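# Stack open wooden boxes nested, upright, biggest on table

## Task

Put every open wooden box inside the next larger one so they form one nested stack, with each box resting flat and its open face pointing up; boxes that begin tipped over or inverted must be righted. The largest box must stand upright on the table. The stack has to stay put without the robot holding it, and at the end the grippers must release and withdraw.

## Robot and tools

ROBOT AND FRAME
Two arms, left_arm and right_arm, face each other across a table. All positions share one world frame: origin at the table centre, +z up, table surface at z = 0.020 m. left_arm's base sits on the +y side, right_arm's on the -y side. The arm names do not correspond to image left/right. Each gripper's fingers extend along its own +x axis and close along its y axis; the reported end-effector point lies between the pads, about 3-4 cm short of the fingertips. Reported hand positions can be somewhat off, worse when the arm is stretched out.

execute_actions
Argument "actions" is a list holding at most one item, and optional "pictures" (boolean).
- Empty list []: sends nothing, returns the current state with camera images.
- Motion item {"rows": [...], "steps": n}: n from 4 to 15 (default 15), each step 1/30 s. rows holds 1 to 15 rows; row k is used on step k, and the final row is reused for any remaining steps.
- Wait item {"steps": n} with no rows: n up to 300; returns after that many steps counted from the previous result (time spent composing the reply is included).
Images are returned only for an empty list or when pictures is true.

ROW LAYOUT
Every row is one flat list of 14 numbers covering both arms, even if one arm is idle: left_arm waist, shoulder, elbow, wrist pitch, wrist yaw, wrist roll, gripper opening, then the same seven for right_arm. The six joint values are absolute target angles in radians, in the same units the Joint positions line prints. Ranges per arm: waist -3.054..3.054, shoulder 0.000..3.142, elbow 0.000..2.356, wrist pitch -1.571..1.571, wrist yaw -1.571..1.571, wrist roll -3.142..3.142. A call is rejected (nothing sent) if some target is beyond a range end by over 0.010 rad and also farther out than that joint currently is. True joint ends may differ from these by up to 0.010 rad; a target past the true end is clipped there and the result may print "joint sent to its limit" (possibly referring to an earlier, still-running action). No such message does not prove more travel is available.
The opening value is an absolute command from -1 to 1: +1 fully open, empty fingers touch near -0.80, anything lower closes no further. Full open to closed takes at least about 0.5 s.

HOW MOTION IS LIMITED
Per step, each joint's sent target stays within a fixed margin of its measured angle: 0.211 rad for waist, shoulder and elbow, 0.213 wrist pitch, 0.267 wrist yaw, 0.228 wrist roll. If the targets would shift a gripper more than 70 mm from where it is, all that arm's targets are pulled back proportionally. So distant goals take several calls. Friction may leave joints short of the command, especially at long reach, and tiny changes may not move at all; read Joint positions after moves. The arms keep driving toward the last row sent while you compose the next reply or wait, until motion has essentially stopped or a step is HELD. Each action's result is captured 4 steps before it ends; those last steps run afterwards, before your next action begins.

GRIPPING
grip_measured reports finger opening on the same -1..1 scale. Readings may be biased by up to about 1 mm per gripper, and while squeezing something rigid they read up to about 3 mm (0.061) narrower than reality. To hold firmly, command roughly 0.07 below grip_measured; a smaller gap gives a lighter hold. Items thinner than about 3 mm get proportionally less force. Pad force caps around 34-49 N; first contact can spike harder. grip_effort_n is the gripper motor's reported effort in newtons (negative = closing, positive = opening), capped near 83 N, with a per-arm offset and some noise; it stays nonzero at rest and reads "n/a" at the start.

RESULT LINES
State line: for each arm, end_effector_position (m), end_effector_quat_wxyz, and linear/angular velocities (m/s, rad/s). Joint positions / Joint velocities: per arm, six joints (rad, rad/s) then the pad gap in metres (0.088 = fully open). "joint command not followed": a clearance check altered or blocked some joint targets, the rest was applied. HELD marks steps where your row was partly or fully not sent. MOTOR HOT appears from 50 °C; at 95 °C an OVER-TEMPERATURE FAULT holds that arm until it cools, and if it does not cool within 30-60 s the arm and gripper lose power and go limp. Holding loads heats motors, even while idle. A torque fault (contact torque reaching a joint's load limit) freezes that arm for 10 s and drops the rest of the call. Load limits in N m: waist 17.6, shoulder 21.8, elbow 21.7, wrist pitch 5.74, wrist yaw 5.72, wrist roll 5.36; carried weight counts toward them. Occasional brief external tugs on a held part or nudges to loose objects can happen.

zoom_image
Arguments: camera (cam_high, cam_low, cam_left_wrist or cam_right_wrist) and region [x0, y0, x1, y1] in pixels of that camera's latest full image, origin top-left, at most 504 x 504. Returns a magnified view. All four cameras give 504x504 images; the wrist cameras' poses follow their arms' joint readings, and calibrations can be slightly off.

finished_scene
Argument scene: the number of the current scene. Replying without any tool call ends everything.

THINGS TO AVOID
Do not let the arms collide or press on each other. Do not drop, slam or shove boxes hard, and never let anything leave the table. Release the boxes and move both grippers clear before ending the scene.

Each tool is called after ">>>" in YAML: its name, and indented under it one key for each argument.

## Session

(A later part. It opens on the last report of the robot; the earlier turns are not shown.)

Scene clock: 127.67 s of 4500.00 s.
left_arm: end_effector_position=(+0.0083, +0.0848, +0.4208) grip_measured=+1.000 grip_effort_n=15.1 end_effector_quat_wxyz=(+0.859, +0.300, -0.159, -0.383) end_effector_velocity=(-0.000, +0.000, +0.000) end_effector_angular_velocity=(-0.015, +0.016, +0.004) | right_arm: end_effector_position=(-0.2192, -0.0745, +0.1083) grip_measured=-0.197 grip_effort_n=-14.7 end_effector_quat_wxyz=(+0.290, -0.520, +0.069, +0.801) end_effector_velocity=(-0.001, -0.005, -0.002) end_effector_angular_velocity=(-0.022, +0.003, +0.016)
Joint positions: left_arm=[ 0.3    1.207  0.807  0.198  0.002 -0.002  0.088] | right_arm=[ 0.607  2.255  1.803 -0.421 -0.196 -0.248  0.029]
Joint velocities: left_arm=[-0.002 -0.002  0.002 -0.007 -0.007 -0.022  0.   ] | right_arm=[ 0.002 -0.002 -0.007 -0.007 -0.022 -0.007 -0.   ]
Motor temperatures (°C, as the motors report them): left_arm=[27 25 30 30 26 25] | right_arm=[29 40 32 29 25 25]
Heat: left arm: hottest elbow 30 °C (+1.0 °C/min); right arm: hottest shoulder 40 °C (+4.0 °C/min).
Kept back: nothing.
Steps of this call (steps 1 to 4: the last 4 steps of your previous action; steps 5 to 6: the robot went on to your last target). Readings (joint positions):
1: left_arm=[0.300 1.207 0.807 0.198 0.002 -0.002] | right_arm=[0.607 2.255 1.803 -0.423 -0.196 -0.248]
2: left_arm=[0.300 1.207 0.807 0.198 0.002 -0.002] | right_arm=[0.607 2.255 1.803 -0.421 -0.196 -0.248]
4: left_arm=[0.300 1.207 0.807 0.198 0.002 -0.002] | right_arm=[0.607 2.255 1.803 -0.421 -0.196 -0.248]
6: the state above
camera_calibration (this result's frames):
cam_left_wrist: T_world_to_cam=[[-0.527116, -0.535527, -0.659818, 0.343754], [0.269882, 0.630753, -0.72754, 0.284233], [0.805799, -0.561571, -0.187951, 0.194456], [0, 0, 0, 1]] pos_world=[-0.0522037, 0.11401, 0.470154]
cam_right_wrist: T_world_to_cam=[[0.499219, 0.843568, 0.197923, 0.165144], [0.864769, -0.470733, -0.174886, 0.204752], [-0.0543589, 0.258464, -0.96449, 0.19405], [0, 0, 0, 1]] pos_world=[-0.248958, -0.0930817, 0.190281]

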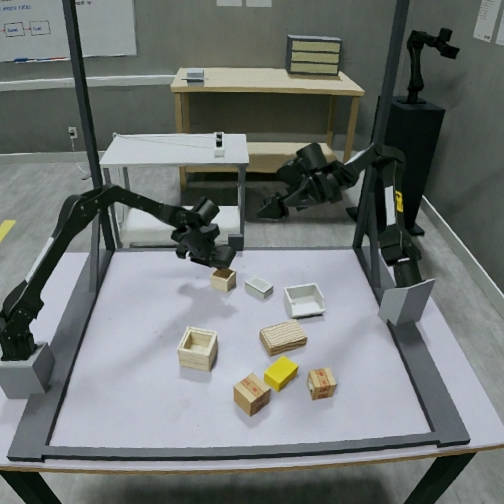

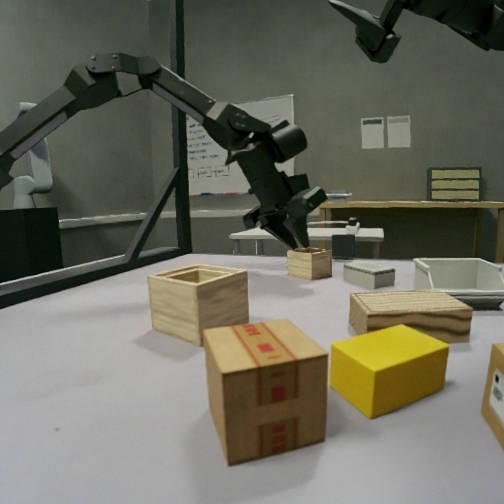

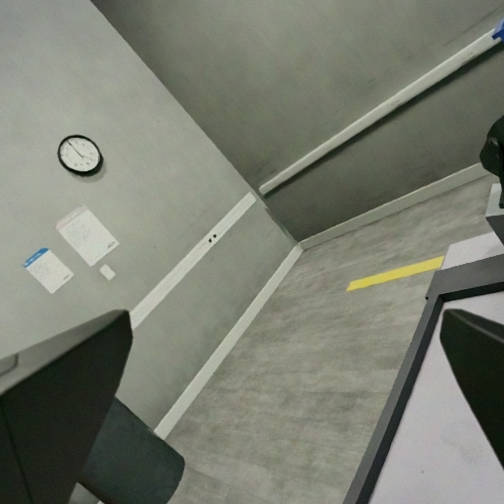

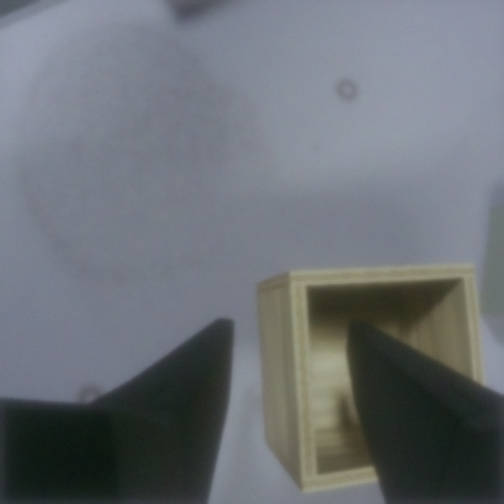

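>>> execute_actions:
  actions:
    - {"rows":[[0.3,1.2,0.8,0.2,0,0,1,0.60,2.24,1.73,-0.39,-0.2,-0.25,-0.2],[0.3,1.2,0.8,0.2,0,0,1,0.60,2.24,1.73,-0.39,-0.2,-0.25,-0.2],[0.3,1.2,0.8,0.2,0,0,1,0.60,2.24,1.73,-0.39,-0.2,-0.25,-0.2],[0.3,1.2,0.8,0.2,0,0,1,0.60,2.24,1.73,-0.39,-0.2,-0.25,-0.2],[0.3,1.2,0.8,0.2,0,0,1,0.60,2.24,1.73,-0.39,-0.2,-0.25,-0.2],[0.3,1.2,0.8,0.2,0,0,1,0.60,2.24,1.73,-0.39,-0.2,-0.25,-0.2],[0.3,1.2,0.8,0.2,0,0,1,0.60,2.27,1.725,-0.36,-0.2,-0.25,-0.2]],"steps":15}

>>> execute_actions:
  actions:
    - {"steps":6}
  pictures: true

Scene clock: 128.37 s of 4500.00 s.
left_arm: end_effector_position=(+0.0083, +0.0848, +0.4208) grip_measured=+1.000 grip_effort_n=15.1 end_effector_quat_wxyz=(+0.859, +0.300, -0.159, -0.383) end_effector_velocity=(+0.001, +0.001, -0.005) end_effector_angular_velocity=(+0.007, +0.015, +0.000) | right_arm: end_effector_position=(-0.2095, -0.0764, +0.0962) grip_measured=-0.197 grip_effort_n=-14.7 end_effector_quat_wxyz=(+0.292, -0.521, +0.071, +0.798) end_effector_velocity=(-0.016, +0.016, +0.011) end_effector_angular_velocity=(+0.089, +0.074, +0.037)
Joint positions: left_arm=[ 0.3    1.207  0.807  0.198  0.002 -0.002  0.088] | right_arm=[ 0.601  2.252  1.742 -0.37  -0.196 -0.248  0.029]
Joint velocities: left_arm=[-0.002 -0.002 -0.007 -0.007  0.007 -0.007  0.   ] | right_arm=[-0.002  0.002 -0.002  0.125 -0.007 -0.007 -0.   ]
Motor temperatures (°C, as the motors report them): left_arm=[27 25 30 30 26 25] | right_arm=[29 40 32 29 25 25]
Heat: left arm: hottest elbow 30 °C (+1.0 °C/min); right arm: hottest shoulder 40 °C (+4.1 °C/min).
Steps of this call (steps 1 to 10: the robot went on to your last target; steps 11 to 21: the first 11 steps of this action). Readings (joint positions):
11: left_arm=[0.300 1.207 0.807 0.198 0.002 -0.002] | right_arm=[0.607 2.255 1.798 -0.416 -0.196 -0.248]
12: left_arm=[0.300 1.207 0.807 0.198 0.002 -0.002] | right_arm=[0.606 2.253 1.789 -0.406 -0.196 -0.248]
14: left_arm=[0.300 1.207 0.807 0.198 0.002 -0.002] | right_arm=[0.605 2.252 1.770 -0.402 -0.196 -0.248]
18: left_arm=[0.300 1.207 0.807 0.198 0.002 -0.002] | right_arm=[0.602 2.252 1.745 -0.386 -0.196 -0.248]
21: the state above

Scene clock: 128.57 s of 4500.00 s.
left_arm: end_effector_position=(+0.0083, +0.0848, +0.4208) grip_measured=+1.000 grip_effort_n=15.1 end_effector_quat_wxyz=(+0.859, +0.300, -0.159, -0.383) end_effector_velocity=(+0.001, +0.001, -0.001) end_effector_angular_velocity=(-0.003, +0.007, +0.008) | right_arm: end_effector_position=(-0.2098, -0.0760, +0.0960) grip_measured=-0.197 grip_effort_n=-15.1 end_effector_quat_wxyz=(+0.293, -0.520, +0.070, +0.799) end_effector_velocity=(+0.003, -0.004, -0.009) end_effector_angular_velocity=(-0.020, -0.006, +0.023)
Joint positions: left_arm=[ 0.3    1.207  0.807  0.198  0.002 -0.002  0.088] | right_arm=[ 0.601  2.252  1.739 -0.364 -0.196 -0.248  0.029]
Joint velocities: left_arm=[-0.002 -0.002 -0.002 -0.007 -0.007 -0.007  0.   ] | right_arm=[-0.002  0.007 -0.017  0.007 -0.022 -0.022 -0.   ]
Motor temperatures (°C, as the motors report them): left_arm=[27 25 30 30 26 25] | right_arm=[29 40 32 29 25 25]
Heat: left arm: hottest elbow 30 °C (+1.0 °C/min); right arm: hottest shoulder 40 °C (+4.0 °C/min).
Kept back: nothing.
Steps of this call (steps 1 to 4: the last 4 steps of your previous action; steps 5 to 6: the robot went on to your last target). Readings (joint positions):
1: left_arm=[0.300 1.207 0.807 0.198 0.002 -0.002] | right_arm=[0.601 2.252 1.742 -0.367 -0.196 -0.248]
2: left_arm=[0.300 1.207 0.807 0.198 0.002 -0.002] | right_arm=[0.601 2.252 1.742 -0.366 -0.196 -0.248]
4: left_arm=[0.300 1.207 0.807 0.198 0.002 -0.002] | right_arm=[0.601 2.252 1.740 -0.365 -0.196 -0.248]
6: the state above
camera_calibration (this result's frames):
cam_left_wrist: T_world_to_cam=[[-0.527116, -0.535527, -0.659818, 0.343754], [0.269882, 0.630753, -0.72754, 0.284233], [0.805799, -0.561571, -0.187951, 0.194456], [0, 0, 0, 1]] pos_world=[-0.0522037, 0.11401, 0.470154]
cam_right_wrist: T_world_to_cam=[[0.504066, 0.840565, 0.198413, 0.164885], [0.862141, -0.476072, -0.173404, 0.192597], [-0.0512987, 0.258467, -0.964657, 0.183727], [0, 0, 0, 1]] pos_world=[-0.239733, -0.0943939, 0.177916]

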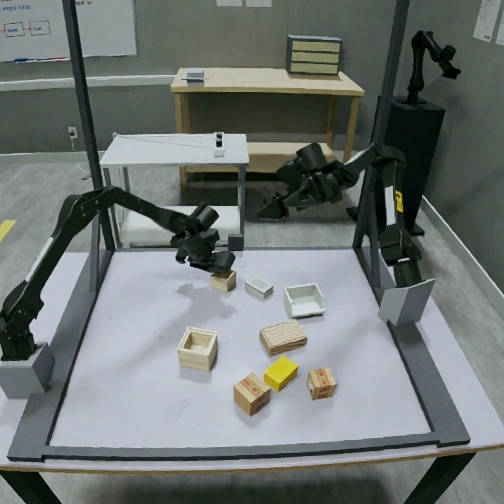

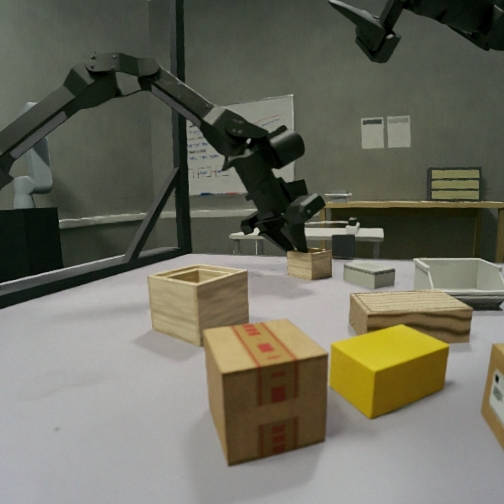

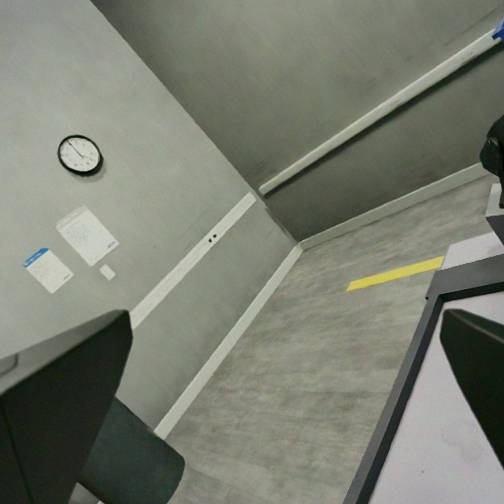

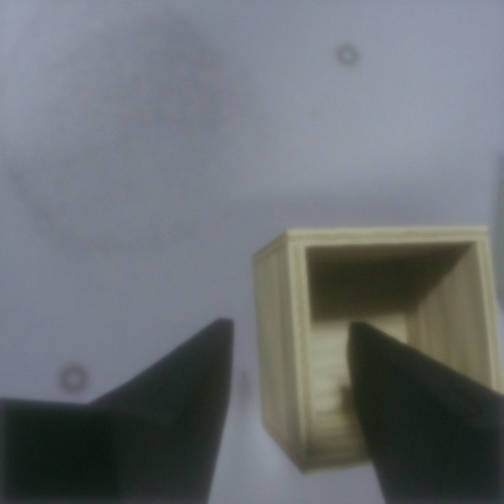

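>>> execute_actions:
  actions:
    - {"rows":[[0.3,1.2,0.8,0.2,0,0,1,0.60,2.31,1.73,-0.325,-0.2,-0.25,-0.2]],"steps":12}

>>> execute_actions:
  actions:
    - {"steps":6}
  pictures: true

Scene clock: 128.93 s of 4500.00 s.
left_arm: end_effector_position=(+0.0083, +0.0848, +0.4208) grip_measured=+1.000 grip_effort_n=15.1 end_effector_quat_wxyz=(+0.859, +0.300, -0.159, -0.383) end_effector_velocity=(-0.001, +0.001, +0.003) end_effector_angular_velocity=(-0.017, -0.004, -0.001) | right_arm: end_effector_position=(-0.2069, -0.0725, +0.0793) grip_measured=-0.197 grip_effort_n=-14.7 end_effector_quat_wxyz=(+0.292, -0.522, +0.072, +0.798) end_effector_velocity=(+0.008, +0.001, -0.025) end_effector_angular_velocity=(-0.026, -0.017, -0.000)
Joint positions: left_arm=[ 0.3    1.207  0.807  0.198  0.002 -0.002  0.088] | right_arm=[ 0.601  2.29   1.739 -0.331 -0.196 -0.249  0.029]
Joint velocities: left_arm=[ 0.002 -0.007 -0.002  0.007 -0.007 -0.007  0.   ] | right_arm=[-0.002  0.051 -0.002  0.022 -0.007 -0.007 -0.   ]
Motor temperatures (°C, as the motors report them): left_arm=[27 25 30 30 26 25] | right_arm=[29 40 32 29 25 25]
Heat: left arm: hottest elbow 30 °C (+1.0 °C/min); right arm: hottest shoulder 40 °C (+4.0 °C/min).
Steps of this call (steps 1 to 3: the robot went on to your last target; steps 4 to 11: the first 8 steps of this action). Readings (joint positions):
4: left_arm=[0.300 1.207 0.807 0.198 0.002 -0.002] | right_arm=[0.601 2.256 1.739 -0.359 -0.196 -0.248]
5: left_arm=[0.300 1.207 0.807 0.198 0.002 -0.002] | right_arm=[0.601 2.261 1.739 -0.345 -0.196 -0.248]
7: left_arm=[0.300 1.207 0.807 0.198 0.002 -0.002] | right_arm=[0.601 2.272 1.739 -0.338 -0.196 -0.248]
11: the state above

Scene clock: 129.13 s of 4500.00 s.
left_arm: end_effector_position=(+0.0083, +0.0848, +0.4208) grip_measured=+1.000 grip_effort_n=15.1 end_effector_quat_wxyz=(+0.859, +0.300, -0.159, -0.383) end_effector_velocity=(+0.002, +0.003, -0.004) end_effector_angular_velocity=(-0.004, +0.026, +0.017) | right_arm: end_effector_position=(-0.2071, -0.0720, +0.0787) grip_measured=-0.197 grip_effort_n=-15.1 end_effector_quat_wxyz=(+0.292, -0.522, +0.071, +0.798) end_effector_velocity=(-0.001, +0.001, +0.001) end_effector_angular_velocity=(+0.004, +0.006, +0.009)
Joint positions: left_arm=[ 0.3    1.207  0.807  0.198  0.002 -0.002  0.088] | right_arm=[ 0.601  2.292  1.739 -0.327 -0.196 -0.249  0.029]
Joint velocities: left_arm=[-0.002 -0.002 -0.002 -0.022 -0.007 -0.022  0.   ] | right_arm=[-0.002 -0.002 -0.002  0.007 -0.007 -0.007 -0.   ]
Motor temperatures (°C, as the motors report them): left_arm=[27 25 30 30 26 25] | right_arm=[29 40 32 29 25 25]
Heat: left arm: hottest elbow 30 °C (+1.0 °C/min); right arm: hottest shoulder 40 °C (+4.0 °C/min).
Kept back: nothing.
Steps of this call (steps 1 to 4: the last 4 steps of your previous action; steps 5 to 6: the robot went on to your last target). Readings (joint positions):
1: left_arm=[0.300 1.207 0.807 0.198 0.002 -0.002] | right_arm=[0.601 2.292 1.739 -0.330 -0.196 -0.249]
2: left_arm=[0.300 1.207 0.807 0.198 0.002 -0.002] | right_arm=[0.601 2.292 1.739 -0.329 -0.196 -0.249]
4: left_arm=[0.300 1.207 0.807 0.198 0.002 -0.002] | right_arm=[0.601 2.292 1.739 -0.328 -0.196 -0.249]
6: the state above
camera_calibration (this result's frames):
cam_left_wrist: T_world_to_cam=[[-0.527116, -0.535527, -0.659818, 0.343754], [0.269882, 0.630753, -0.72754, 0.284233], [0.805799, -0.561571, -0.187951, 0.194456], [0, 0, 0, 1]] pos_world=[-0.0522037, 0.11401, 0.470154]
cam_right_wrist: T_world_to_cam=[[0.504116, 0.840767, 0.197427, 0.16372], [0.862279, -0.477187, -0.169611, 0.188817], [-0.0483935, 0.255741, -0.965533, 0.166682], [0, 0, 0, 1]] pos_world=[-0.23728, -0.0901769, 0.160639]

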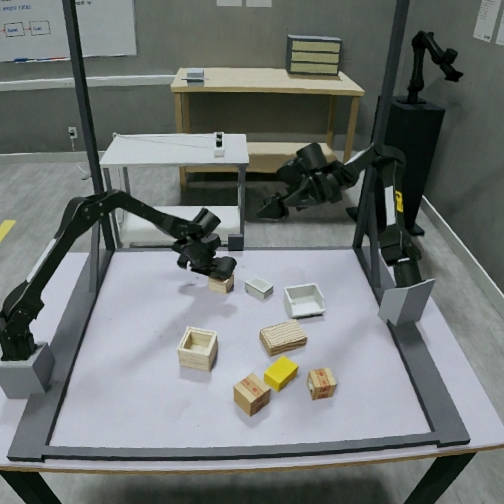

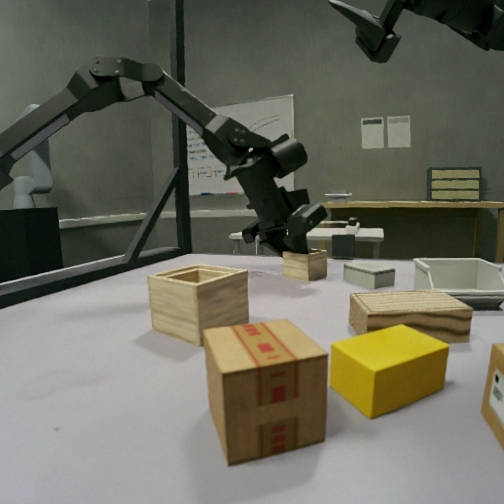

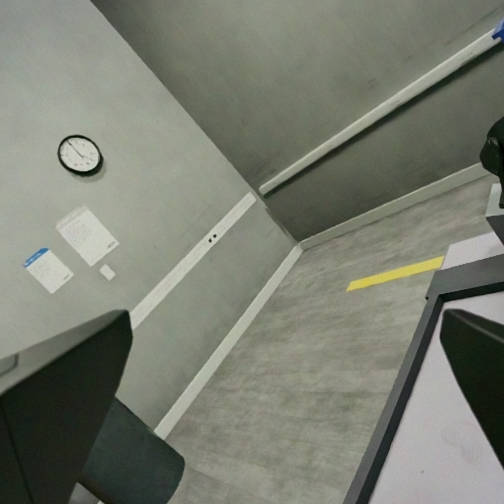

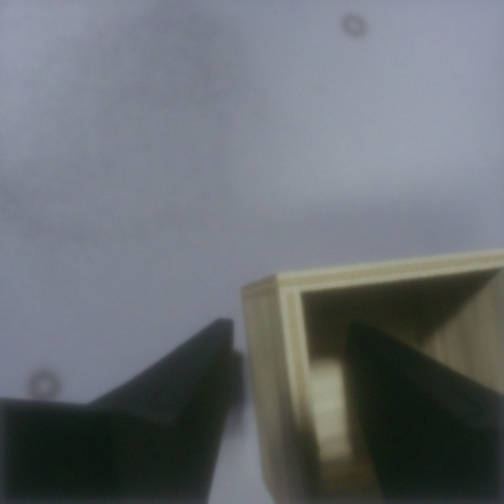

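The box moved (pushed). Close now.

>>> execute_actions:
  actions:
    - {"rows":[[0.3,1.2,0.8,0.2,0,0,1,0.60,2.31,1.73,-0.325,-0.2,-0.25,-0.85]],"steps":15}

>>> execute_actions:
  actions:
    - {"rows":[[0.3,1.2,0.8,0.2,0,0,1,0.58,2.1,1.70,-0.4,-0.2,-0.1,-0.85]],"steps":15}
  pictures: true

Scene clock: 129.67 s of 4500.00 s.
left_arm: end_effector_position=(+0.0083, +0.0848, +0.4208) grip_measured=+1.000 grip_effort_n=15.1 end_effector_quat_wxyz=(+0.859, +0.300, -0.159, -0.383) end_effector_velocity=(+0.002, +0.002, -0.000) end_effector_angular_velocity=(-0.016, +0.017, +0.011) | right_arm: end_effector_position=(-0.2076, -0.0719, +0.0789) grip_measured=-0.760 grip_effort_n=-83.5 end_effector_quat_wxyz=(+0.292, -0.521, +0.071, +0.799) end_effector_velocity=(-0.002, -0.001, +0.001) end_effector_angular_velocity=(-0.006, +0.015, +0.016)
Joint positions: left_arm=[ 0.3    1.207  0.807  0.198  0.002 -0.002  0.088] | right_arm=[ 0.601  2.292  1.739 -0.325 -0.198 -0.25   0.002]
Joint velocities: left_arm=[ 0.002 -0.002 -0.002 -0.007 -0.007 -0.022  0.   ] | right_arm=[-0.002 -0.002 -0.002  0.007 -0.022 -0.007 -0.   ]
Motor temperatures (°C, as the motors report them): left_arm=[27 25 30 30 26 25] | right_arm=[29 40 32 29 25 25]
Heat: left arm: hottest elbow 30 °C (+1.0 °C/min); right arm: hottest shoulder 40 °C (+4.0 °C/min).
Steps of this call (steps 1 to 5: the robot went on to your last target; steps 6 to 16: the first 11 steps of this action). Readings (joint positions):
6: left_arm=[0.300 1.207 0.807 0.198 0.002 -0.002] | right_arm=[0.601 2.292 1.739 -0.327 -0.196 -0.249]
7: left_arm=[0.300 1.207 0.807 0.198 0.002 -0.002] | right_arm=[0.601 2.292 1.739 -0.327 -0.196 -0.249]
9: left_arm=[0.300 1.207 0.807 0.198 0.002 -0.002] | right_arm=[0.601 2.292 1.739 -0.327 -0.196 -0.249]
13: left_arm=[0.300 1.207 0.807 0.198 0.002 -0.002] | right_arm=[0.601 2.292 1.739 -0.325 -0.198 -0.250]
16: the state above

Scene clock: 130.17 s of 4500.00 s.
left_arm: end_effector_position=(+0.0083, +0.0848, +0.4208) grip_measured=+1.000 grip_effort_n=15.1 end_effector_quat_wxyz=(+0.859, +0.300, -0.159, -0.383) end_effector_velocity=(+0.001, +0.001, -0.004) end_effector_angular_velocity=(+0.003, +0.011, +0.008) | right_arm: end_effector_position=(-0.2149, -0.0786, +0.1659) grip_measured=-0.760 grip_effort_n=-83.5 end_effector_quat_wxyz=(+0.342, -0.461, +0.102, +0.812) end_effector_velocity=(+0.007, -0.019, +0.015) end_effector_angular_velocity=(-0.074, -0.011, -0.052)
Joint positions: left_arm=[ 0.3    1.207  0.807  0.198  0.002 -0.002  0.088] | right_arm=[ 0.58   2.097  1.709 -0.388 -0.198 -0.109  0.002]
Joint velocities: left_arm=[-0.007 -0.002 -0.007 -0.007 -0.007 -0.007  0.   ] | right_arm=[ 0.002 -0.061 -0.002 -0.125 -0.007  0.051 -0.   ]
Motor temperatures (°C, as the motors report them): left_arm=[27 25 30 30 26 25] | right_arm=[29 40 32 29 25 25]
Heat: left arm: hottest elbow 30 °C (+1.0 °C/min); right arm: hottest shoulder 40 °C (+4.0 °C/min).
Steps of this call (steps 1 to 4: the last 4 steps of your previous action; steps 5 to 15: the first 11 steps of this action). Readings (joint positions):
5: left_arm=[0.300 1.207 0.807 0.198 0.002 -0.002] | right_arm=[0.600 2.282 1.737 -0.328 -0.198 -0.232]
6: left_arm=[0.300 1.207 0.807 0.198 0.002 -0.002] | right_arm=[0.599 2.264 1.727 -0.352 -0.198 -0.202]
8: left_arm=[0.300 1.207 0.807 0.198 0.002 -0.002] | right_arm=[0.594 2.215 1.708 -0.379 -0.198 -0.158]
12: left_arm=[0.300 1.207 0.807 0.198 0.002 -0.002] | right_arm=[0.582 2.125 1.707 -0.383 -0.198 -0.119]
15: the state above
camera_calibration (this result's frames):
cam_left_wrist: T_world_to_cam=[[-0.527116, -0.535527, -0.659818, 0.343754], [0.269882, 0.630753, -0.72754, 0.284233], [0.805799, -0.561571, -0.187951, 0.194456], [0, 0, 0, 1]] pos_world=[-0.0522037, 0.11401, 0.470154]
cam_right_wrist: T_world_to_cam=[[0.616668, 0.770418, 0.161788, 0.180525], [0.775752, -0.559754, -0.29135, 0.202348], [-0.1339, 0.305174, -0.942836, 0.233949], [0, 0, 0, 1]] pos_world=[-0.23697, -0.09721, 0.250323]

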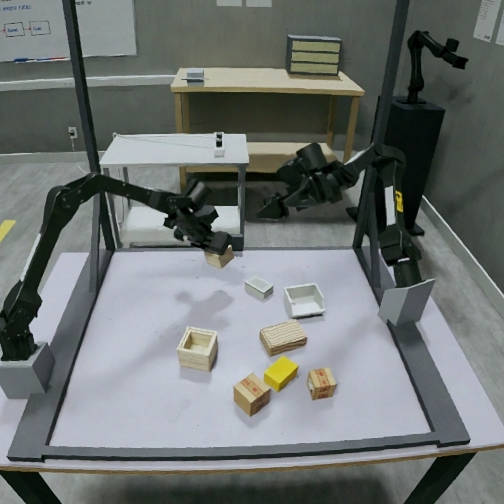

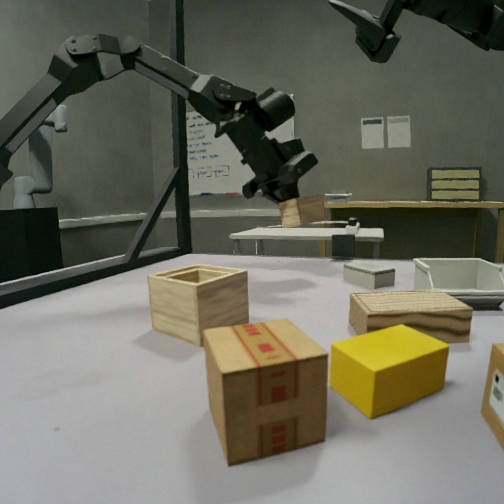

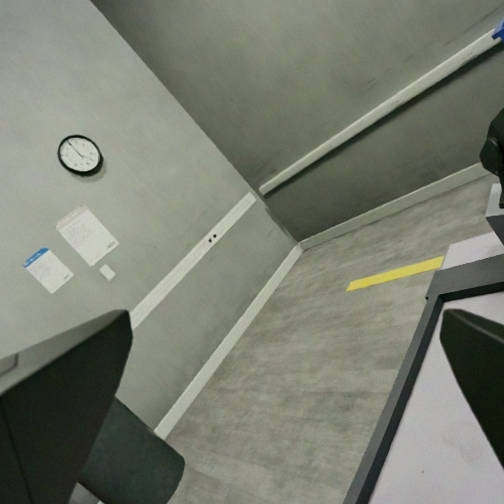

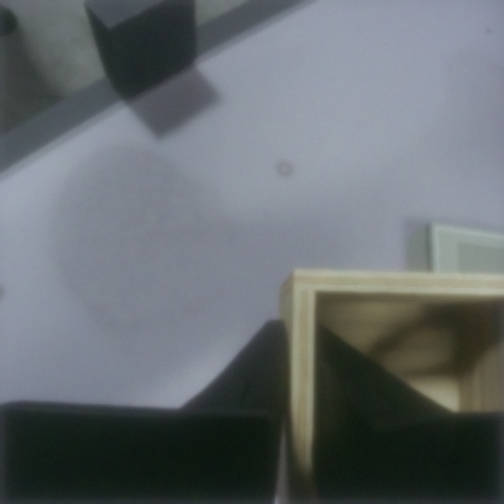

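>>> execute_actions:
  actions:
    - {"rows":[[0.3,1.2,0.8,0.2,0,0,1,0.35,1.85,1.4,-0.4,-0.15,0.2,-0.85]],"steps":15}

>>> execute_actions:
  actions:
    - {"rows":[[0.3,1.2,0.8,0.2,0,0,1,0.134,1.80,1.2,-0.44,-0.107,0.49,-0.85]],"steps":15}

>>> execute_actions:
  actions:
    - {"rows":[[0.3,1.2,0.8,0.2,0,0,1,0.134,1.86,1.193,-0.42,-0.107,0.49,-0.85]],"steps":12}

>>> execute_actions:
  actions:
    - {"steps":6}
  pictures: true

Scene clock: 131.10 s of 4500.00 s.
left_arm: end_effector_position=(+0.0083, +0.0848, +0.4208) grip_measured=+1.000 grip_effort_n=15.1 end_effector_quat_wxyz=(+0.859, +0.300, -0.159, -0.383) end_effector_velocity=(+0.000, +0.001, -0.001) end_effector_angular_velocity=(-0.018, +0.013, +0.001) | right_arm: end_effector_position=(-0.0842, -0.0657, +0.2102) grip_measured=-0.760 grip_effort_n=-83.5 end_effector_quat_wxyz=(+0.516, -0.389, +0.236, +0.726) end_effector_velocity=(+0.136, -0.014, +0.031) end_effector_angular_velocity=(-0.044, +0.112, -0.455)
Joint positions: left_arm=[ 0.3    1.207  0.807  0.198  0.002 -0.002  0.088] | right_arm=[ 0.35   1.879  1.447 -0.401 -0.154  0.168  0.002]
Joint velocities: left_arm=[-0.002 -0.002 -0.007  0.007 -0.007 -0.022  0.   ] | right_arm=[-0.252 -0.222 -0.286 -0.022 -0.007  0.242 -0.   ]
Motor temperatures (°C, as the motors report them): left_arm=[27 25 30 30 26 25] | right_arm=[29 40 32 29 25 25]
Heat: left arm: hottest elbow 30 °C (+1.0 °C/min); right arm: hottest shoulder 40 °C (+4.0 °C/min).
Steps of this call (steps 1 to 4: the last 4 steps of your previous action; steps 5 to 17: the robot went on to your last target; steps 18 to 28: the first 11 steps of this action). Readings (joint positions):
18: left_arm=[0.300 1.207 0.807 0.198 0.002 -0.002] | right_arm=[0.577 2.089 1.697 -0.394 -0.198 -0.084]
19: left_arm=[0.300 1.207 0.807 0.198 0.002 -0.002] | right_arm=[0.567 2.072 1.673 -0.396 -0.198 -0.054]
21: left_arm=[0.300 1.207 0.807 0.198 0.002 -0.002] | right_arm=[0.524 2.027 1.618 -0.401 -0.190 0.006]
25: left_arm=[0.300 1.207 0.807 0.198 0.002 -0.002] | right_arm=[0.406 1.921 1.496 -0.400 -0.165 0.125]
28: the state above

Scene clock: 131.60 s of 4500.00 s.
left_arm: end_effector_position=(+0.0083, +0.0848, +0.4208) grip_measured=+1.000 grip_effort_n=15.1 end_effector_quat_wxyz=(+0.859, +0.300, -0.159, -0.383) end_effector_velocity=(+0.002, +0.003, -0.004) end_effector_angular_velocity=(+0.015, +0.004, +0.018) | right_arm: end_effector_position=(+0.0470, -0.0889, +0.1838) grip_measured=-0.760 grip_effort_n=-83.5 end_effector_quat_wxyz=(+0.656, -0.317, +0.391, +0.562) end_effector_velocity=(+0.063, -0.038, -0.029) end_effector_angular_velocity=(-0.112, +0.082, -0.330)
Joint positions: left_arm=[ 0.3    1.207  0.807  0.198  0.002 -0.002  0.088] | right_arm=[ 0.134  1.823  1.223 -0.438 -0.111  0.463  0.002]
Joint velocities: left_arm=[-0.002 -0.002 -0.002 -0.022 -0.007  0.007  0.   ] | right_arm=[-0.105 -0.027 -0.154 -0.037 -0.007  0.212 -0.   ]
Motor temperatures (°C, as the motors report them): left_arm=[27 25 30 30 26 25] | right_arm=[29 40 32 29 25 25]
Heat: left arm: hottest elbow 30 °C (+1.0 °C/min); right arm: hottest shoulder 40 °C (+4.0 °C/min).
Steps of this call (steps 1 to 4: the last 4 steps of your previous action; steps 5 to 15: the first 11 steps of this action). Readings (joint positions):
5: left_arm=[0.300 1.207 0.807 0.198 0.002 -0.002] | right_arm=[0.346 1.863 1.412 -0.397 -0.154 0.208]
6: left_arm=[0.300 1.207 0.807 0.198 0.002 -0.002] | right_arm=[0.334 1.855 1.391 -0.399 -0.154 0.239]
8: left_arm=[0.300 1.207 0.807 0.198 0.002 -0.002] | right_arm=[0.287 1.838 1.344 -0.413 -0.144 0.304]
12: left_arm=[0.300 1.207 0.807 0.198 0.002 -0.002] | right_arm=[0.171 1.824 1.254 -0.433 -0.117 0.425]
15: the state above

Scene clock: 132.00 s of 4500.00 s.
left_arm: end_effector_position=(+0.0083, +0.0848, +0.4208) grip_measured=+1.000 grip_effort_n=15.1 end_effector_quat_wxyz=(+0.859, +0.300, -0.159, -0.383) end_effector_velocity=(+0.001, +0.001, -0.001) end_effector_angular_velocity=(-0.022, +0.029, +0.007) | right_arm: end_effector_position=(+0.0515, -0.0921, +0.1708) grip_measured=-0.760 grip_effort_n=-83.5 end_effector_quat_wxyz=(+0.659, -0.318, +0.405, +0.549) end_effector_velocity=(+0.019, -0.019, -0.049) end_effector_angular_velocity=(-0.139, -0.003, -0.046)
Joint positions: left_arm=[ 0.3    1.207  0.807  0.198  0.002 -0.002  0.088] | right_arm=[ 0.135  1.845  1.205 -0.426 -0.111  0.487  0.002]
Joint velocities: left_arm=[-0.002 -0.002 -0.002 -0.007 -0.007 -0.037  0.   ] | right_arm=[-0.007  0.081 -0.056 -0.007 -0.022  0.007 -0.   ]
Motor temperatures (°C, as the motors report them): left_arm=[27 25 30 30 26 25] | right_arm=[29 40 32 29 25 25]
Heat: left arm: hottest elbow 30 °C (+1.0 °C/min); right arm: hottest shoulder 40 °C (+4.0 °C/min).
Steps of this call (steps 1 to 4: the last 4 steps of your previous action; steps 5 to 12: the first 8 steps of this action). Readings (joint positions):
5: left_arm=[0.300 1.207 0.807 0.198 0.002 -0.002] | right_arm=[0.135 1.814 1.216 -0.437 -0.111 0.482]
6: left_arm=[0.300 1.207 0.807 0.198 0.002 -0.002] | right_arm=[0.135 1.816 1.215 -0.432 -0.111 0.483]
8: left_arm=[0.300 1.207 0.807 0.198 0.002 -0.002] | right_arm=[0.135 1.826 1.214 -0.426 -0.111 0.485]
12: the state above

Scene clock: 132.20 s of 4500.00 s.
left_arm: end_effector_position=(+0.0083, +0.0848, +0.4208) grip_measured=+1.000 grip_effort_n=15.1 end_effector_quat_wxyz=(+0.859, +0.300, -0.159, -0.383) end_effector_velocity=(-0.000, +0.000, -0.003) end_effector_angular_velocity=(+0.000, +0.008, +0.005) | right_arm: end_effector_position=(+0.0520, -0.0919, +0.1691) grip_measured=-0.760 grip_effort_n=-83.5 end_effector_quat_wxyz=(+0.659, -0.318, +0.405, +0.548) end_effector_velocity=(-0.001, -0.005, -0.002) end_effector_angular_velocity=(-0.024, -0.001, +0.005)
Joint positions: left_arm=[ 0.3    1.207  0.807  0.198  0.002 -0.002  0.088] | right_arm=[ 0.135  1.848  1.203 -0.422 -0.111  0.488  0.002]
Joint velocities: left_arm=[-0.007 -0.002 -0.002 -0.007 -0.007 -0.007  0.   ] | right_arm=[ 0.002 -0.002 -0.002 -0.022 -0.007 -0.007 -0.   ]
Motor temperatures (°C, as the motors report them): left_arm=[27 25 30 30 26 25] | right_arm=[29 40 32 29 25 25]
Heat: left arm: hottest elbow 30 °C (+1.0 °C/min); right arm: hottest shoulder 40 °C (+4.1 °C/min).
Kept back: nothing.
Steps of this call (steps 1 to 4: the last 4 steps of your previous action; steps 5 to 6: the robot went on to your last target). Readings (joint positions):
1: left_arm=[0.300 1.207 0.807 0.198 0.002 -0.002] | right_arm=[0.135 1.847 1.204 -0.425 -0.111 0.487]
2: left_arm=[0.300 1.207 0.807 0.198 0.002 -0.002] | right_arm=[0.135 1.848 1.203 -0.425 -0.111 0.488]
4: left_arm=[0.300 1.207 0.807 0.198 0.002 -0.002] | right_arm=[0.135 1.848 1.203 -0.423 -0.111 0.488]
6: the state above
camera_calibration (this result's frames):
cam_left_wrist: T_world_to_cam=[[-0.527116, -0.535527, -0.659818, 0.343754], [0.269882, 0.630753, -0.72754, 0.284233], [0.805799, -0.561571, -0.187951, 0.194456], [0, 0, 0, 1]] pos_world=[-0.0522037, 0.11401, 0.470154]
cam_right_wrist: T_world_to_cam=[[0.987806, -0.154578, -0.0185518, -0.0481077], [-0.155157, -0.967611, -0.199138, -0.0159521], [0.0128314, 0.199588, -0.979796, 0.26563], [0, 0, 0, 1]] pos_world=[0.0416376, -0.0758884, 0.256194]

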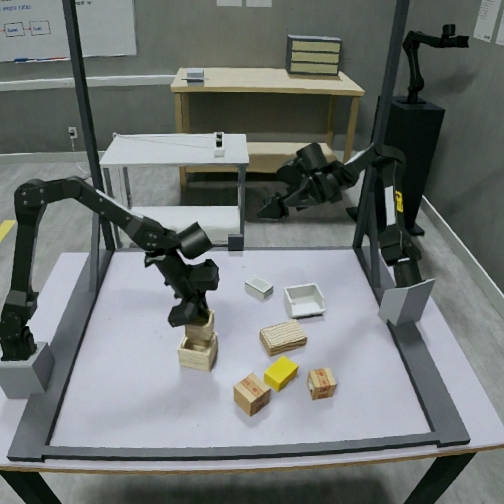

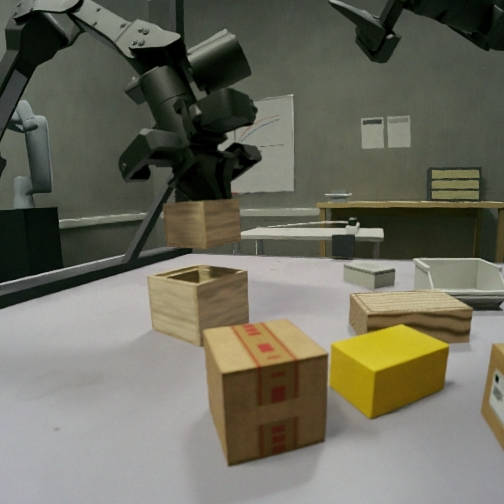

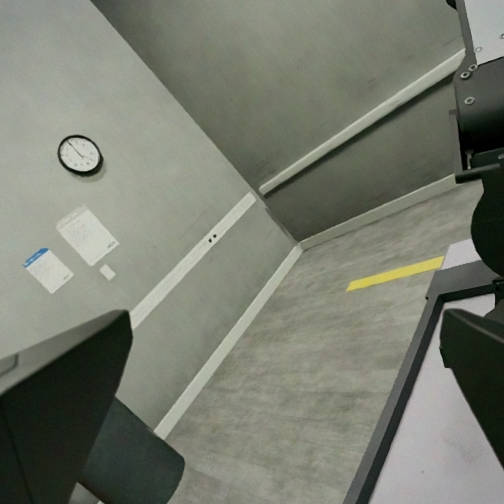

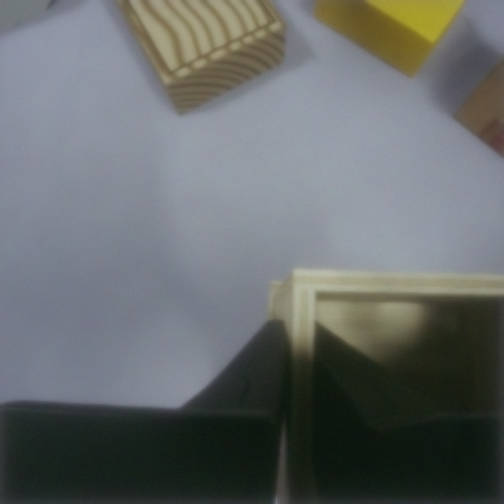

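>>> execute_actions:
  actions:
    - {"rows":[[0.3,1.2,0.8,0.2,0,0,1,0.14,1.875,1.165,-0.365,-0.107,0.49,-0.85],[0.3,1.2,0.8,0.2,0,0,1,0.14,1.875,1.165,-0.365,-0.107,0.49,-0.85],[0.3,1.2,0.8,0.2,0,0,1,0.14,1.875,1.165,-0.365,-0.107,0.49,-0.85],[0.3,1.2,0.8,0.2,0,0,1,0.14,1.875,1.165,-0.365,-0.107,0.49,-0.85],[0.3,1.2,0.8,0.2,0,0,1,0.14,1.875,1.165,-0.365,-0.107,0.49,-0.85],[0.3,1.2,0.8,0.2,0,0,1,0.145,1.897,1.124,-0.31,-0.107,0.49,-0.85]],"steps":15}

>>> execute_actions:
  actions:
    - {"steps":6}
  pictures: true

>>> zoom_image:
  camera: "cam_low"
  region: [120,180,280,340]

>>> zoom_image:
  camera: "cam_high"
  region: [140,280,260,380]

Scene clock: 132.97 s of 4500.00 s.
left_arm: end_effector_position=(+0.0083, +0.0848, +0.4208) grip_measured=+1.000 grip_effort_n=15.1 end_effector_quat_wxyz=(+0.859, +0.300, -0.159, -0.383) end_effector_velocity=(-0.005, -0.002, +0.003) end_effector_angular_velocity=(-0.024, +0.006, -0.026) | right_arm: end_effector_position=(+0.0567, -0.0939, +0.1457) grip_measured=-0.760 grip_effort_n=-83.5 end_effector_quat_wxyz=(+0.657, -0.319, +0.405, +0.550) end_effector_velocity=(+0.015, -0.028, -0.068) end_effector_angular_velocity=(-0.128, -0.001, -0.017)
Joint positions: left_arm=[ 0.3    1.207  0.807  0.198  0.002 -0.002  0.088] | right_arm=[ 0.141  1.882  1.143 -0.327 -0.111  0.488  0.002]
Joint velocities: left_arm=[-0.002 -0.007 -0.002  0.022  0.007 -0.022  0.   ] | right_arm=[ 0.017  0.09  -0.129  0.095 -0.022  0.007 -0.   ]
Motor temperatures (°C, as the motors report them): left_arm=[27 25 30 30 26 25] | right_arm=[29 40 32 29 25 25]
Heat: left arm: hottest elbow 30 °C (+1.0 °C/min); right arm: hottest shoulder 40 °C (+4.0 °C/min).
Steps of this call (steps 1 to 12: the robot went on to your last target; steps 13 to 23: the first 11 steps of this action). Readings (joint positions):
13: left_arm=[0.300 1.207 0.807 0.198 0.002 -0.002] | right_arm=[0.135 1.850 1.201 -0.416 -0.111 0.488]
14: left_arm=[0.300 1.207 0.807 0.198 0.002 -0.002] | right_arm=[0.135 1.851 1.196 -0.400 -0.111 0.488]
16: left_arm=[0.300 1.207 0.807 0.198 0.002 -0.002] | right_arm=[0.135 1.856 1.189 -0.385 -0.111 0.488]
20: left_arm=[0.300 1.207 0.807 0.198 0.002 -0.002] | right_arm=[0.138 1.869 1.162 -0.341 -0.111 0.488]
23: the state above

Scene clock: 133.17 s of 4500.00 s.
left_arm: end_effector_position=(+0.0083, +0.0848, +0.4208) grip_measured=+1.000 grip_effort_n=15.1 end_effector_quat_wxyz=(+0.859, +0.300, -0.159, -0.383) end_effector_velocity=(+0.002, +0.002, -0.000) end_effector_angular_velocity=(-0.010, +0.001, +0.019) | right_arm: end_effector_position=(+0.0572, -0.0938, +0.1430) grip_measured=-0.760 grip_effort_n=-83.5 end_effector_quat_wxyz=(+0.657, -0.319, +0.404, +0.551) end_effector_velocity=(-0.004, -0.001, -0.002) end_effector_angular_velocity=(-0.006, +0.016, +0.019)
Joint positions: left_arm=[ 0.3    1.207  0.807  0.198  0.002 -0.002  0.088] | right_arm=[ 0.142  1.887  1.136 -0.313 -0.111  0.488  0.002]
Joint velocities: left_arm=[-0.002 -0.002 -0.002 -0.007 -0.022 -0.007  0.   ] | right_arm=[ 0.002  0.002 -0.002  0.007 -0.022 -0.007 -0.   ]
Motor temperatures (°C, as the motors report them): left_arm=[27 25 30 30 26 25] | right_arm=[29 40 32 29 25 25]
Heat: left arm: hottest elbow 30 °C (+1.0 °C/min); right arm: hottest shoulder 40 °C (+4.0 °C/min).
Kept back: nothing.
Steps of this call (steps 1 to 4: the last 4 steps of your previous action; steps 5 to 6: the robot went on to your last target). Readings (joint positions):
1: left_arm=[0.300 1.207 0.807 0.198 0.002 -0.002] | right_arm=[0.142 1.885 1.140 -0.324 -0.111 0.488]
2: left_arm=[0.300 1.207 0.807 0.198 0.002 -0.002] | right_arm=[0.142 1.886 1.138 -0.322 -0.111 0.488]
4: left_arm=[0.300 1.207 0.807 0.198 0.002 -0.002] | right_arm=[0.142 1.887 1.136 -0.317 -0.111 0.488]
6: the state above
camera_calibration (this result's frames):
cam_left_wrist: T_world_to_cam=[[-0.527116, -0.535527, -0.659818, 0.343754], [0.269882, 0.630753, -0.72754, 0.284233], [0.805799, -0.561571, -0.187951, 0.194456], [0, 0, 0, 1]] pos_world=[-0.0522037, 0.11401, 0.470154]
cam_right_wrist: T_world_to_cam=[[0.988923, -0.147169, -0.0192884, -0.0532763], [-0.14804, -0.968596, -0.199763, -0.0225032], [0.0107162, 0.200405, -0.979654, 0.240534], [0, 0, 0, 1]] pos_world=[0.0467772, -0.0778415, 0.230118]

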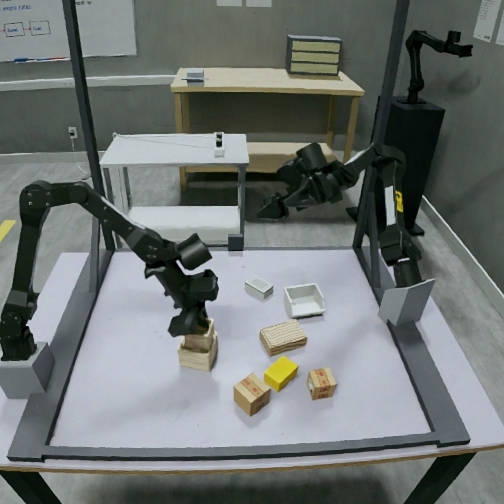

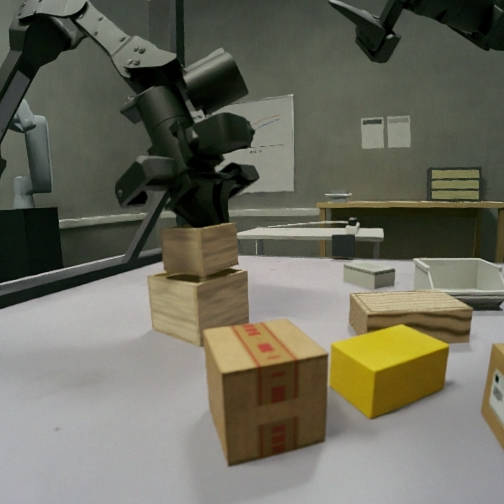

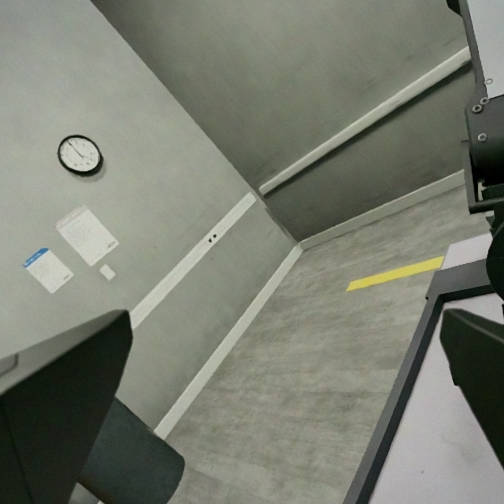

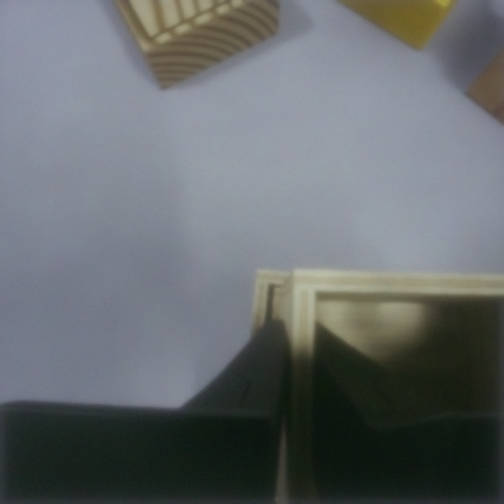

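Region (120, 180, 280, 340) of cam_low's 504x504 image, scaled by 3.150, with more detail than that image has.

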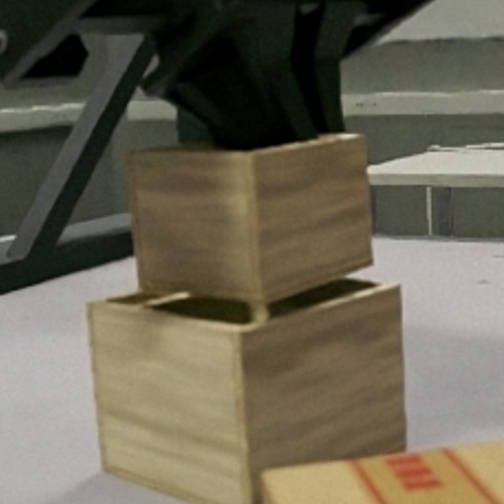

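Region (140, 280, 260, 380) of cam_high's 504x504 image, scaled by 4.200, with more detail than that image has.

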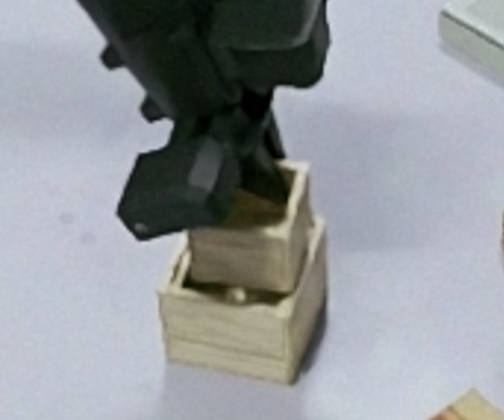

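>>> execute_actions:
  actions:
    - {"rows":[[0.3,1.2,0.8,0.2,0,0,1,0.141,1.912,1.10,-0.27,-0.107,0.49,-0.85]],"steps":12}

>>> execute_actions:
  actions:
    - {"steps":6}
  pictures: true

>>> zoom_image:
  camera: "cam_low"
  region: [120,180,280,340]

>>> zoom_image:
  camera: "cam_high"
  region: [140,280,260,380]

Scene clock: 133.87 s of 4500.00 s.
left_arm: end_effector_position=(+0.0083, +0.0848, +0.4208) grip_measured=+1.000 grip_effort_n=14.7 end_effector_quat_wxyz=(+0.859, +0.300, -0.159, -0.383) end_effector_velocity=(-0.002, +0.000, +0.002) end_effector_angular_velocity=(-0.004, -0.014, -0.004) | right_arm: end_effector_position=(+0.0598, -0.0932, +0.1370) grip_measured=-0.760 grip_effort_n=-83.5 end_effector_quat_wxyz=(+0.658, -0.316, +0.401, +0.553) end_effector_velocity=(-0.005, +0.008, +0.005) end_effector_angular_velocity=(+0.046, +0.019, +0.014)
Joint positions: left_arm=[ 0.3    1.207  0.807  0.198  0.002 -0.002  0.088] | right_arm=[ 0.141  1.896  1.116 -0.275 -0.108  0.488  0.002]
Joint velocities: left_arm=[-0.002 -0.007 -0.002  0.007 -0.007  0.007  0.   ] | right_arm=[ 0.002 -0.002 -0.002  0.051 -0.007  0.007 -0.   ]
Motor temperatures (°C, as the motors report them): left_arm=[27 25 30 30 26 25] | right_arm=[29 40 32 29 25 25]
Heat: left arm: hottest elbow 30 °C (+1.0 °C/min); right arm: hottest shoulder 40 °C (+4.0 °C/min).
Steps of this call (steps 1 to 13: the robot went on to your last target; steps 14 to 21: the first 8 steps of this action). Readings (joint positions):
14: left_arm=[0.300 1.207 0.807 0.198 0.002 -0.002] | right_arm=[0.142 1.887 1.134 -0.306 -0.111 0.488]
15: left_arm=[0.300 1.207 0.807 0.198 0.002 -0.002] | right_arm=[0.142 1.888 1.129 -0.295 -0.111 0.488]
17: left_arm=[0.300 1.207 0.807 0.198 0.002 -0.002] | right_arm=[0.142 1.893 1.122 -0.285 -0.111 0.488]
21: the state above

Scene clock: 134.07 s of 4500.00 s.
left_arm: end_effector_position=(+0.0083, +0.0848, +0.4208) grip_measured=+1.000 grip_effort_n=15.1 end_effector_quat_wxyz=(+0.859, +0.300, -0.159, -0.383) end_effector_velocity=(+0.001, +0.002, -0.006) end_effector_angular_velocity=(+0.022, +0.010, +0.007) | right_arm: end_effector_position=(+0.0599, -0.0931, +0.1367) grip_measured=-0.760 grip_effort_n=-83.5 end_effector_quat_wxyz=(+0.658, -0.316, +0.401, +0.553) end_effector_velocity=(+0.000, -0.002, -0.000) end_effector_angular_velocity=(-0.010, +0.028, -0.019)
Joint positions: left_arm=[ 0.3    1.207  0.807  0.198  0.002 -0.002  0.088] | right_arm=[ 0.141  1.897  1.115 -0.272 -0.108  0.488  0.002]
Joint velocities: left_arm=[-0.002 -0.007 -0.007 -0.022  0.007  0.007  0.   ] | right_arm=[-0.007 -0.002 -0.002 -0.007 -0.022  0.022 -0.   ]
Motor temperatures (°C, as the motors report them): left_arm=[27 25 30 30 26 25] | right_arm=[29 40 32 29 25 25]
Heat: left arm: hottest elbow 30 °C (+1.0 °C/min); right arm: hottest shoulder 40 °C (+4.0 °C/min).
Kept back: nothing.
Steps of this call (steps 1 to 4: the last 4 steps of your previous action; steps 5 to 6: the robot went on to your last target). Readings (joint positions):
1: left_arm=[0.300 1.207 0.807 0.198 0.002 -0.002] | right_arm=[0.141 1.897 1.116 -0.274 -0.108 0.488]
2: left_arm=[0.300 1.207 0.807 0.198 0.002 -0.002] | right_arm=[0.141 1.897 1.116 -0.274 -0.108 0.488]
4: left_arm=[0.300 1.207 0.807 0.198 0.002 -0.002] | right_arm=[0.141 1.897 1.115 -0.273 -0.108 0.488]
6: the state above
camera_calibration (this result's frames):
cam_left_wrist: T_world_to_cam=[[-0.527116, -0.535527, -0.659818, 0.343754], [0.269882, 0.630753, -0.72754, 0.284233], [0.805799, -0.561571, -0.187951, 0.194456], [0, 0, 0, 1]] pos_world=[-0.0522037, 0.11401, 0.470154]
cam_right_wrist: T_world_to_cam=[[0.988979, -0.146719, -0.0198328, -0.0558828], [-0.147597, -0.966538, -0.209808, -0.021175], [0.0116136, 0.210423, -0.977541, 0.234827], [0, 0, 0, 1]] pos_world=[0.0494144, -0.0780786, 0.224002]

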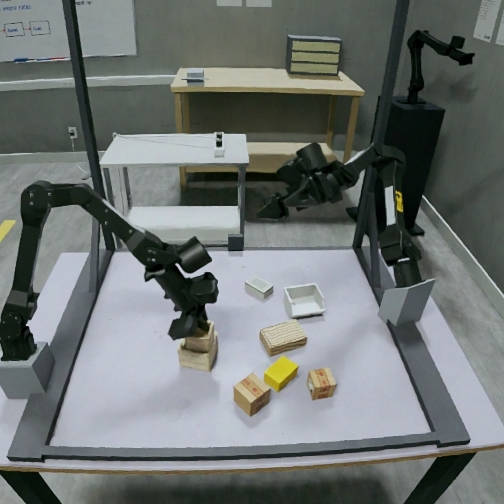

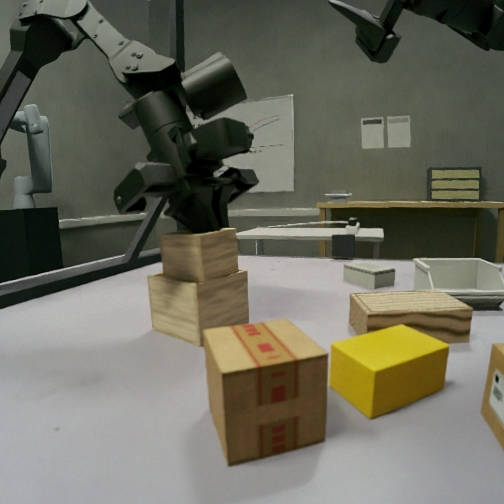

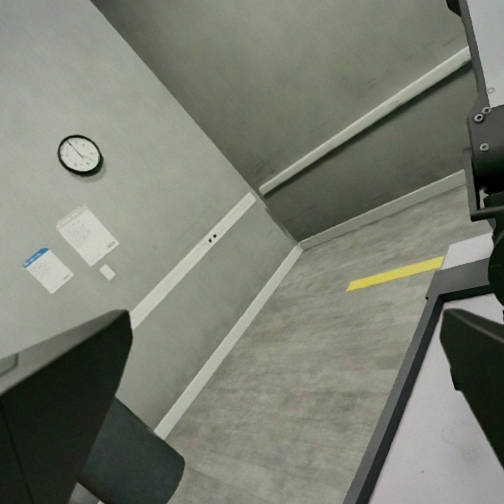

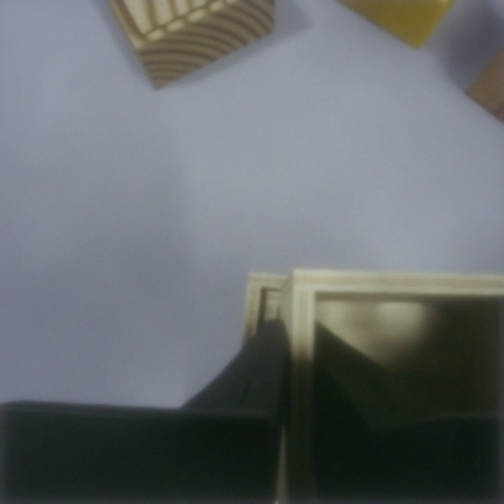

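Region (120, 180, 280, 340) of cam_low's 504x504 image, scaled by 3.150, with more detail than that image has.

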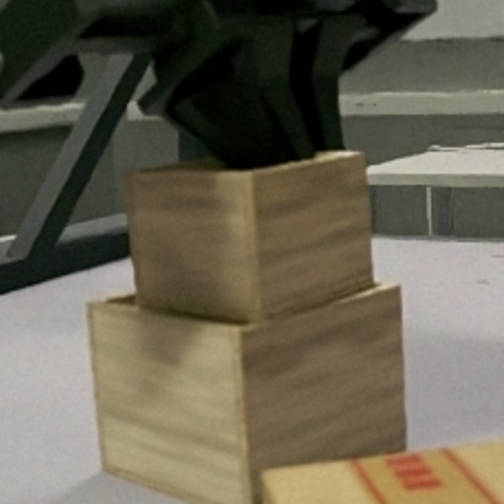

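Region (140, 280, 260, 380) of cam_high's 504x504 image, scaled by 4.200, with more detail than that image has.

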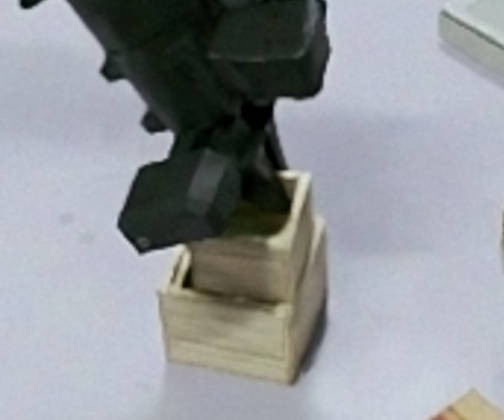

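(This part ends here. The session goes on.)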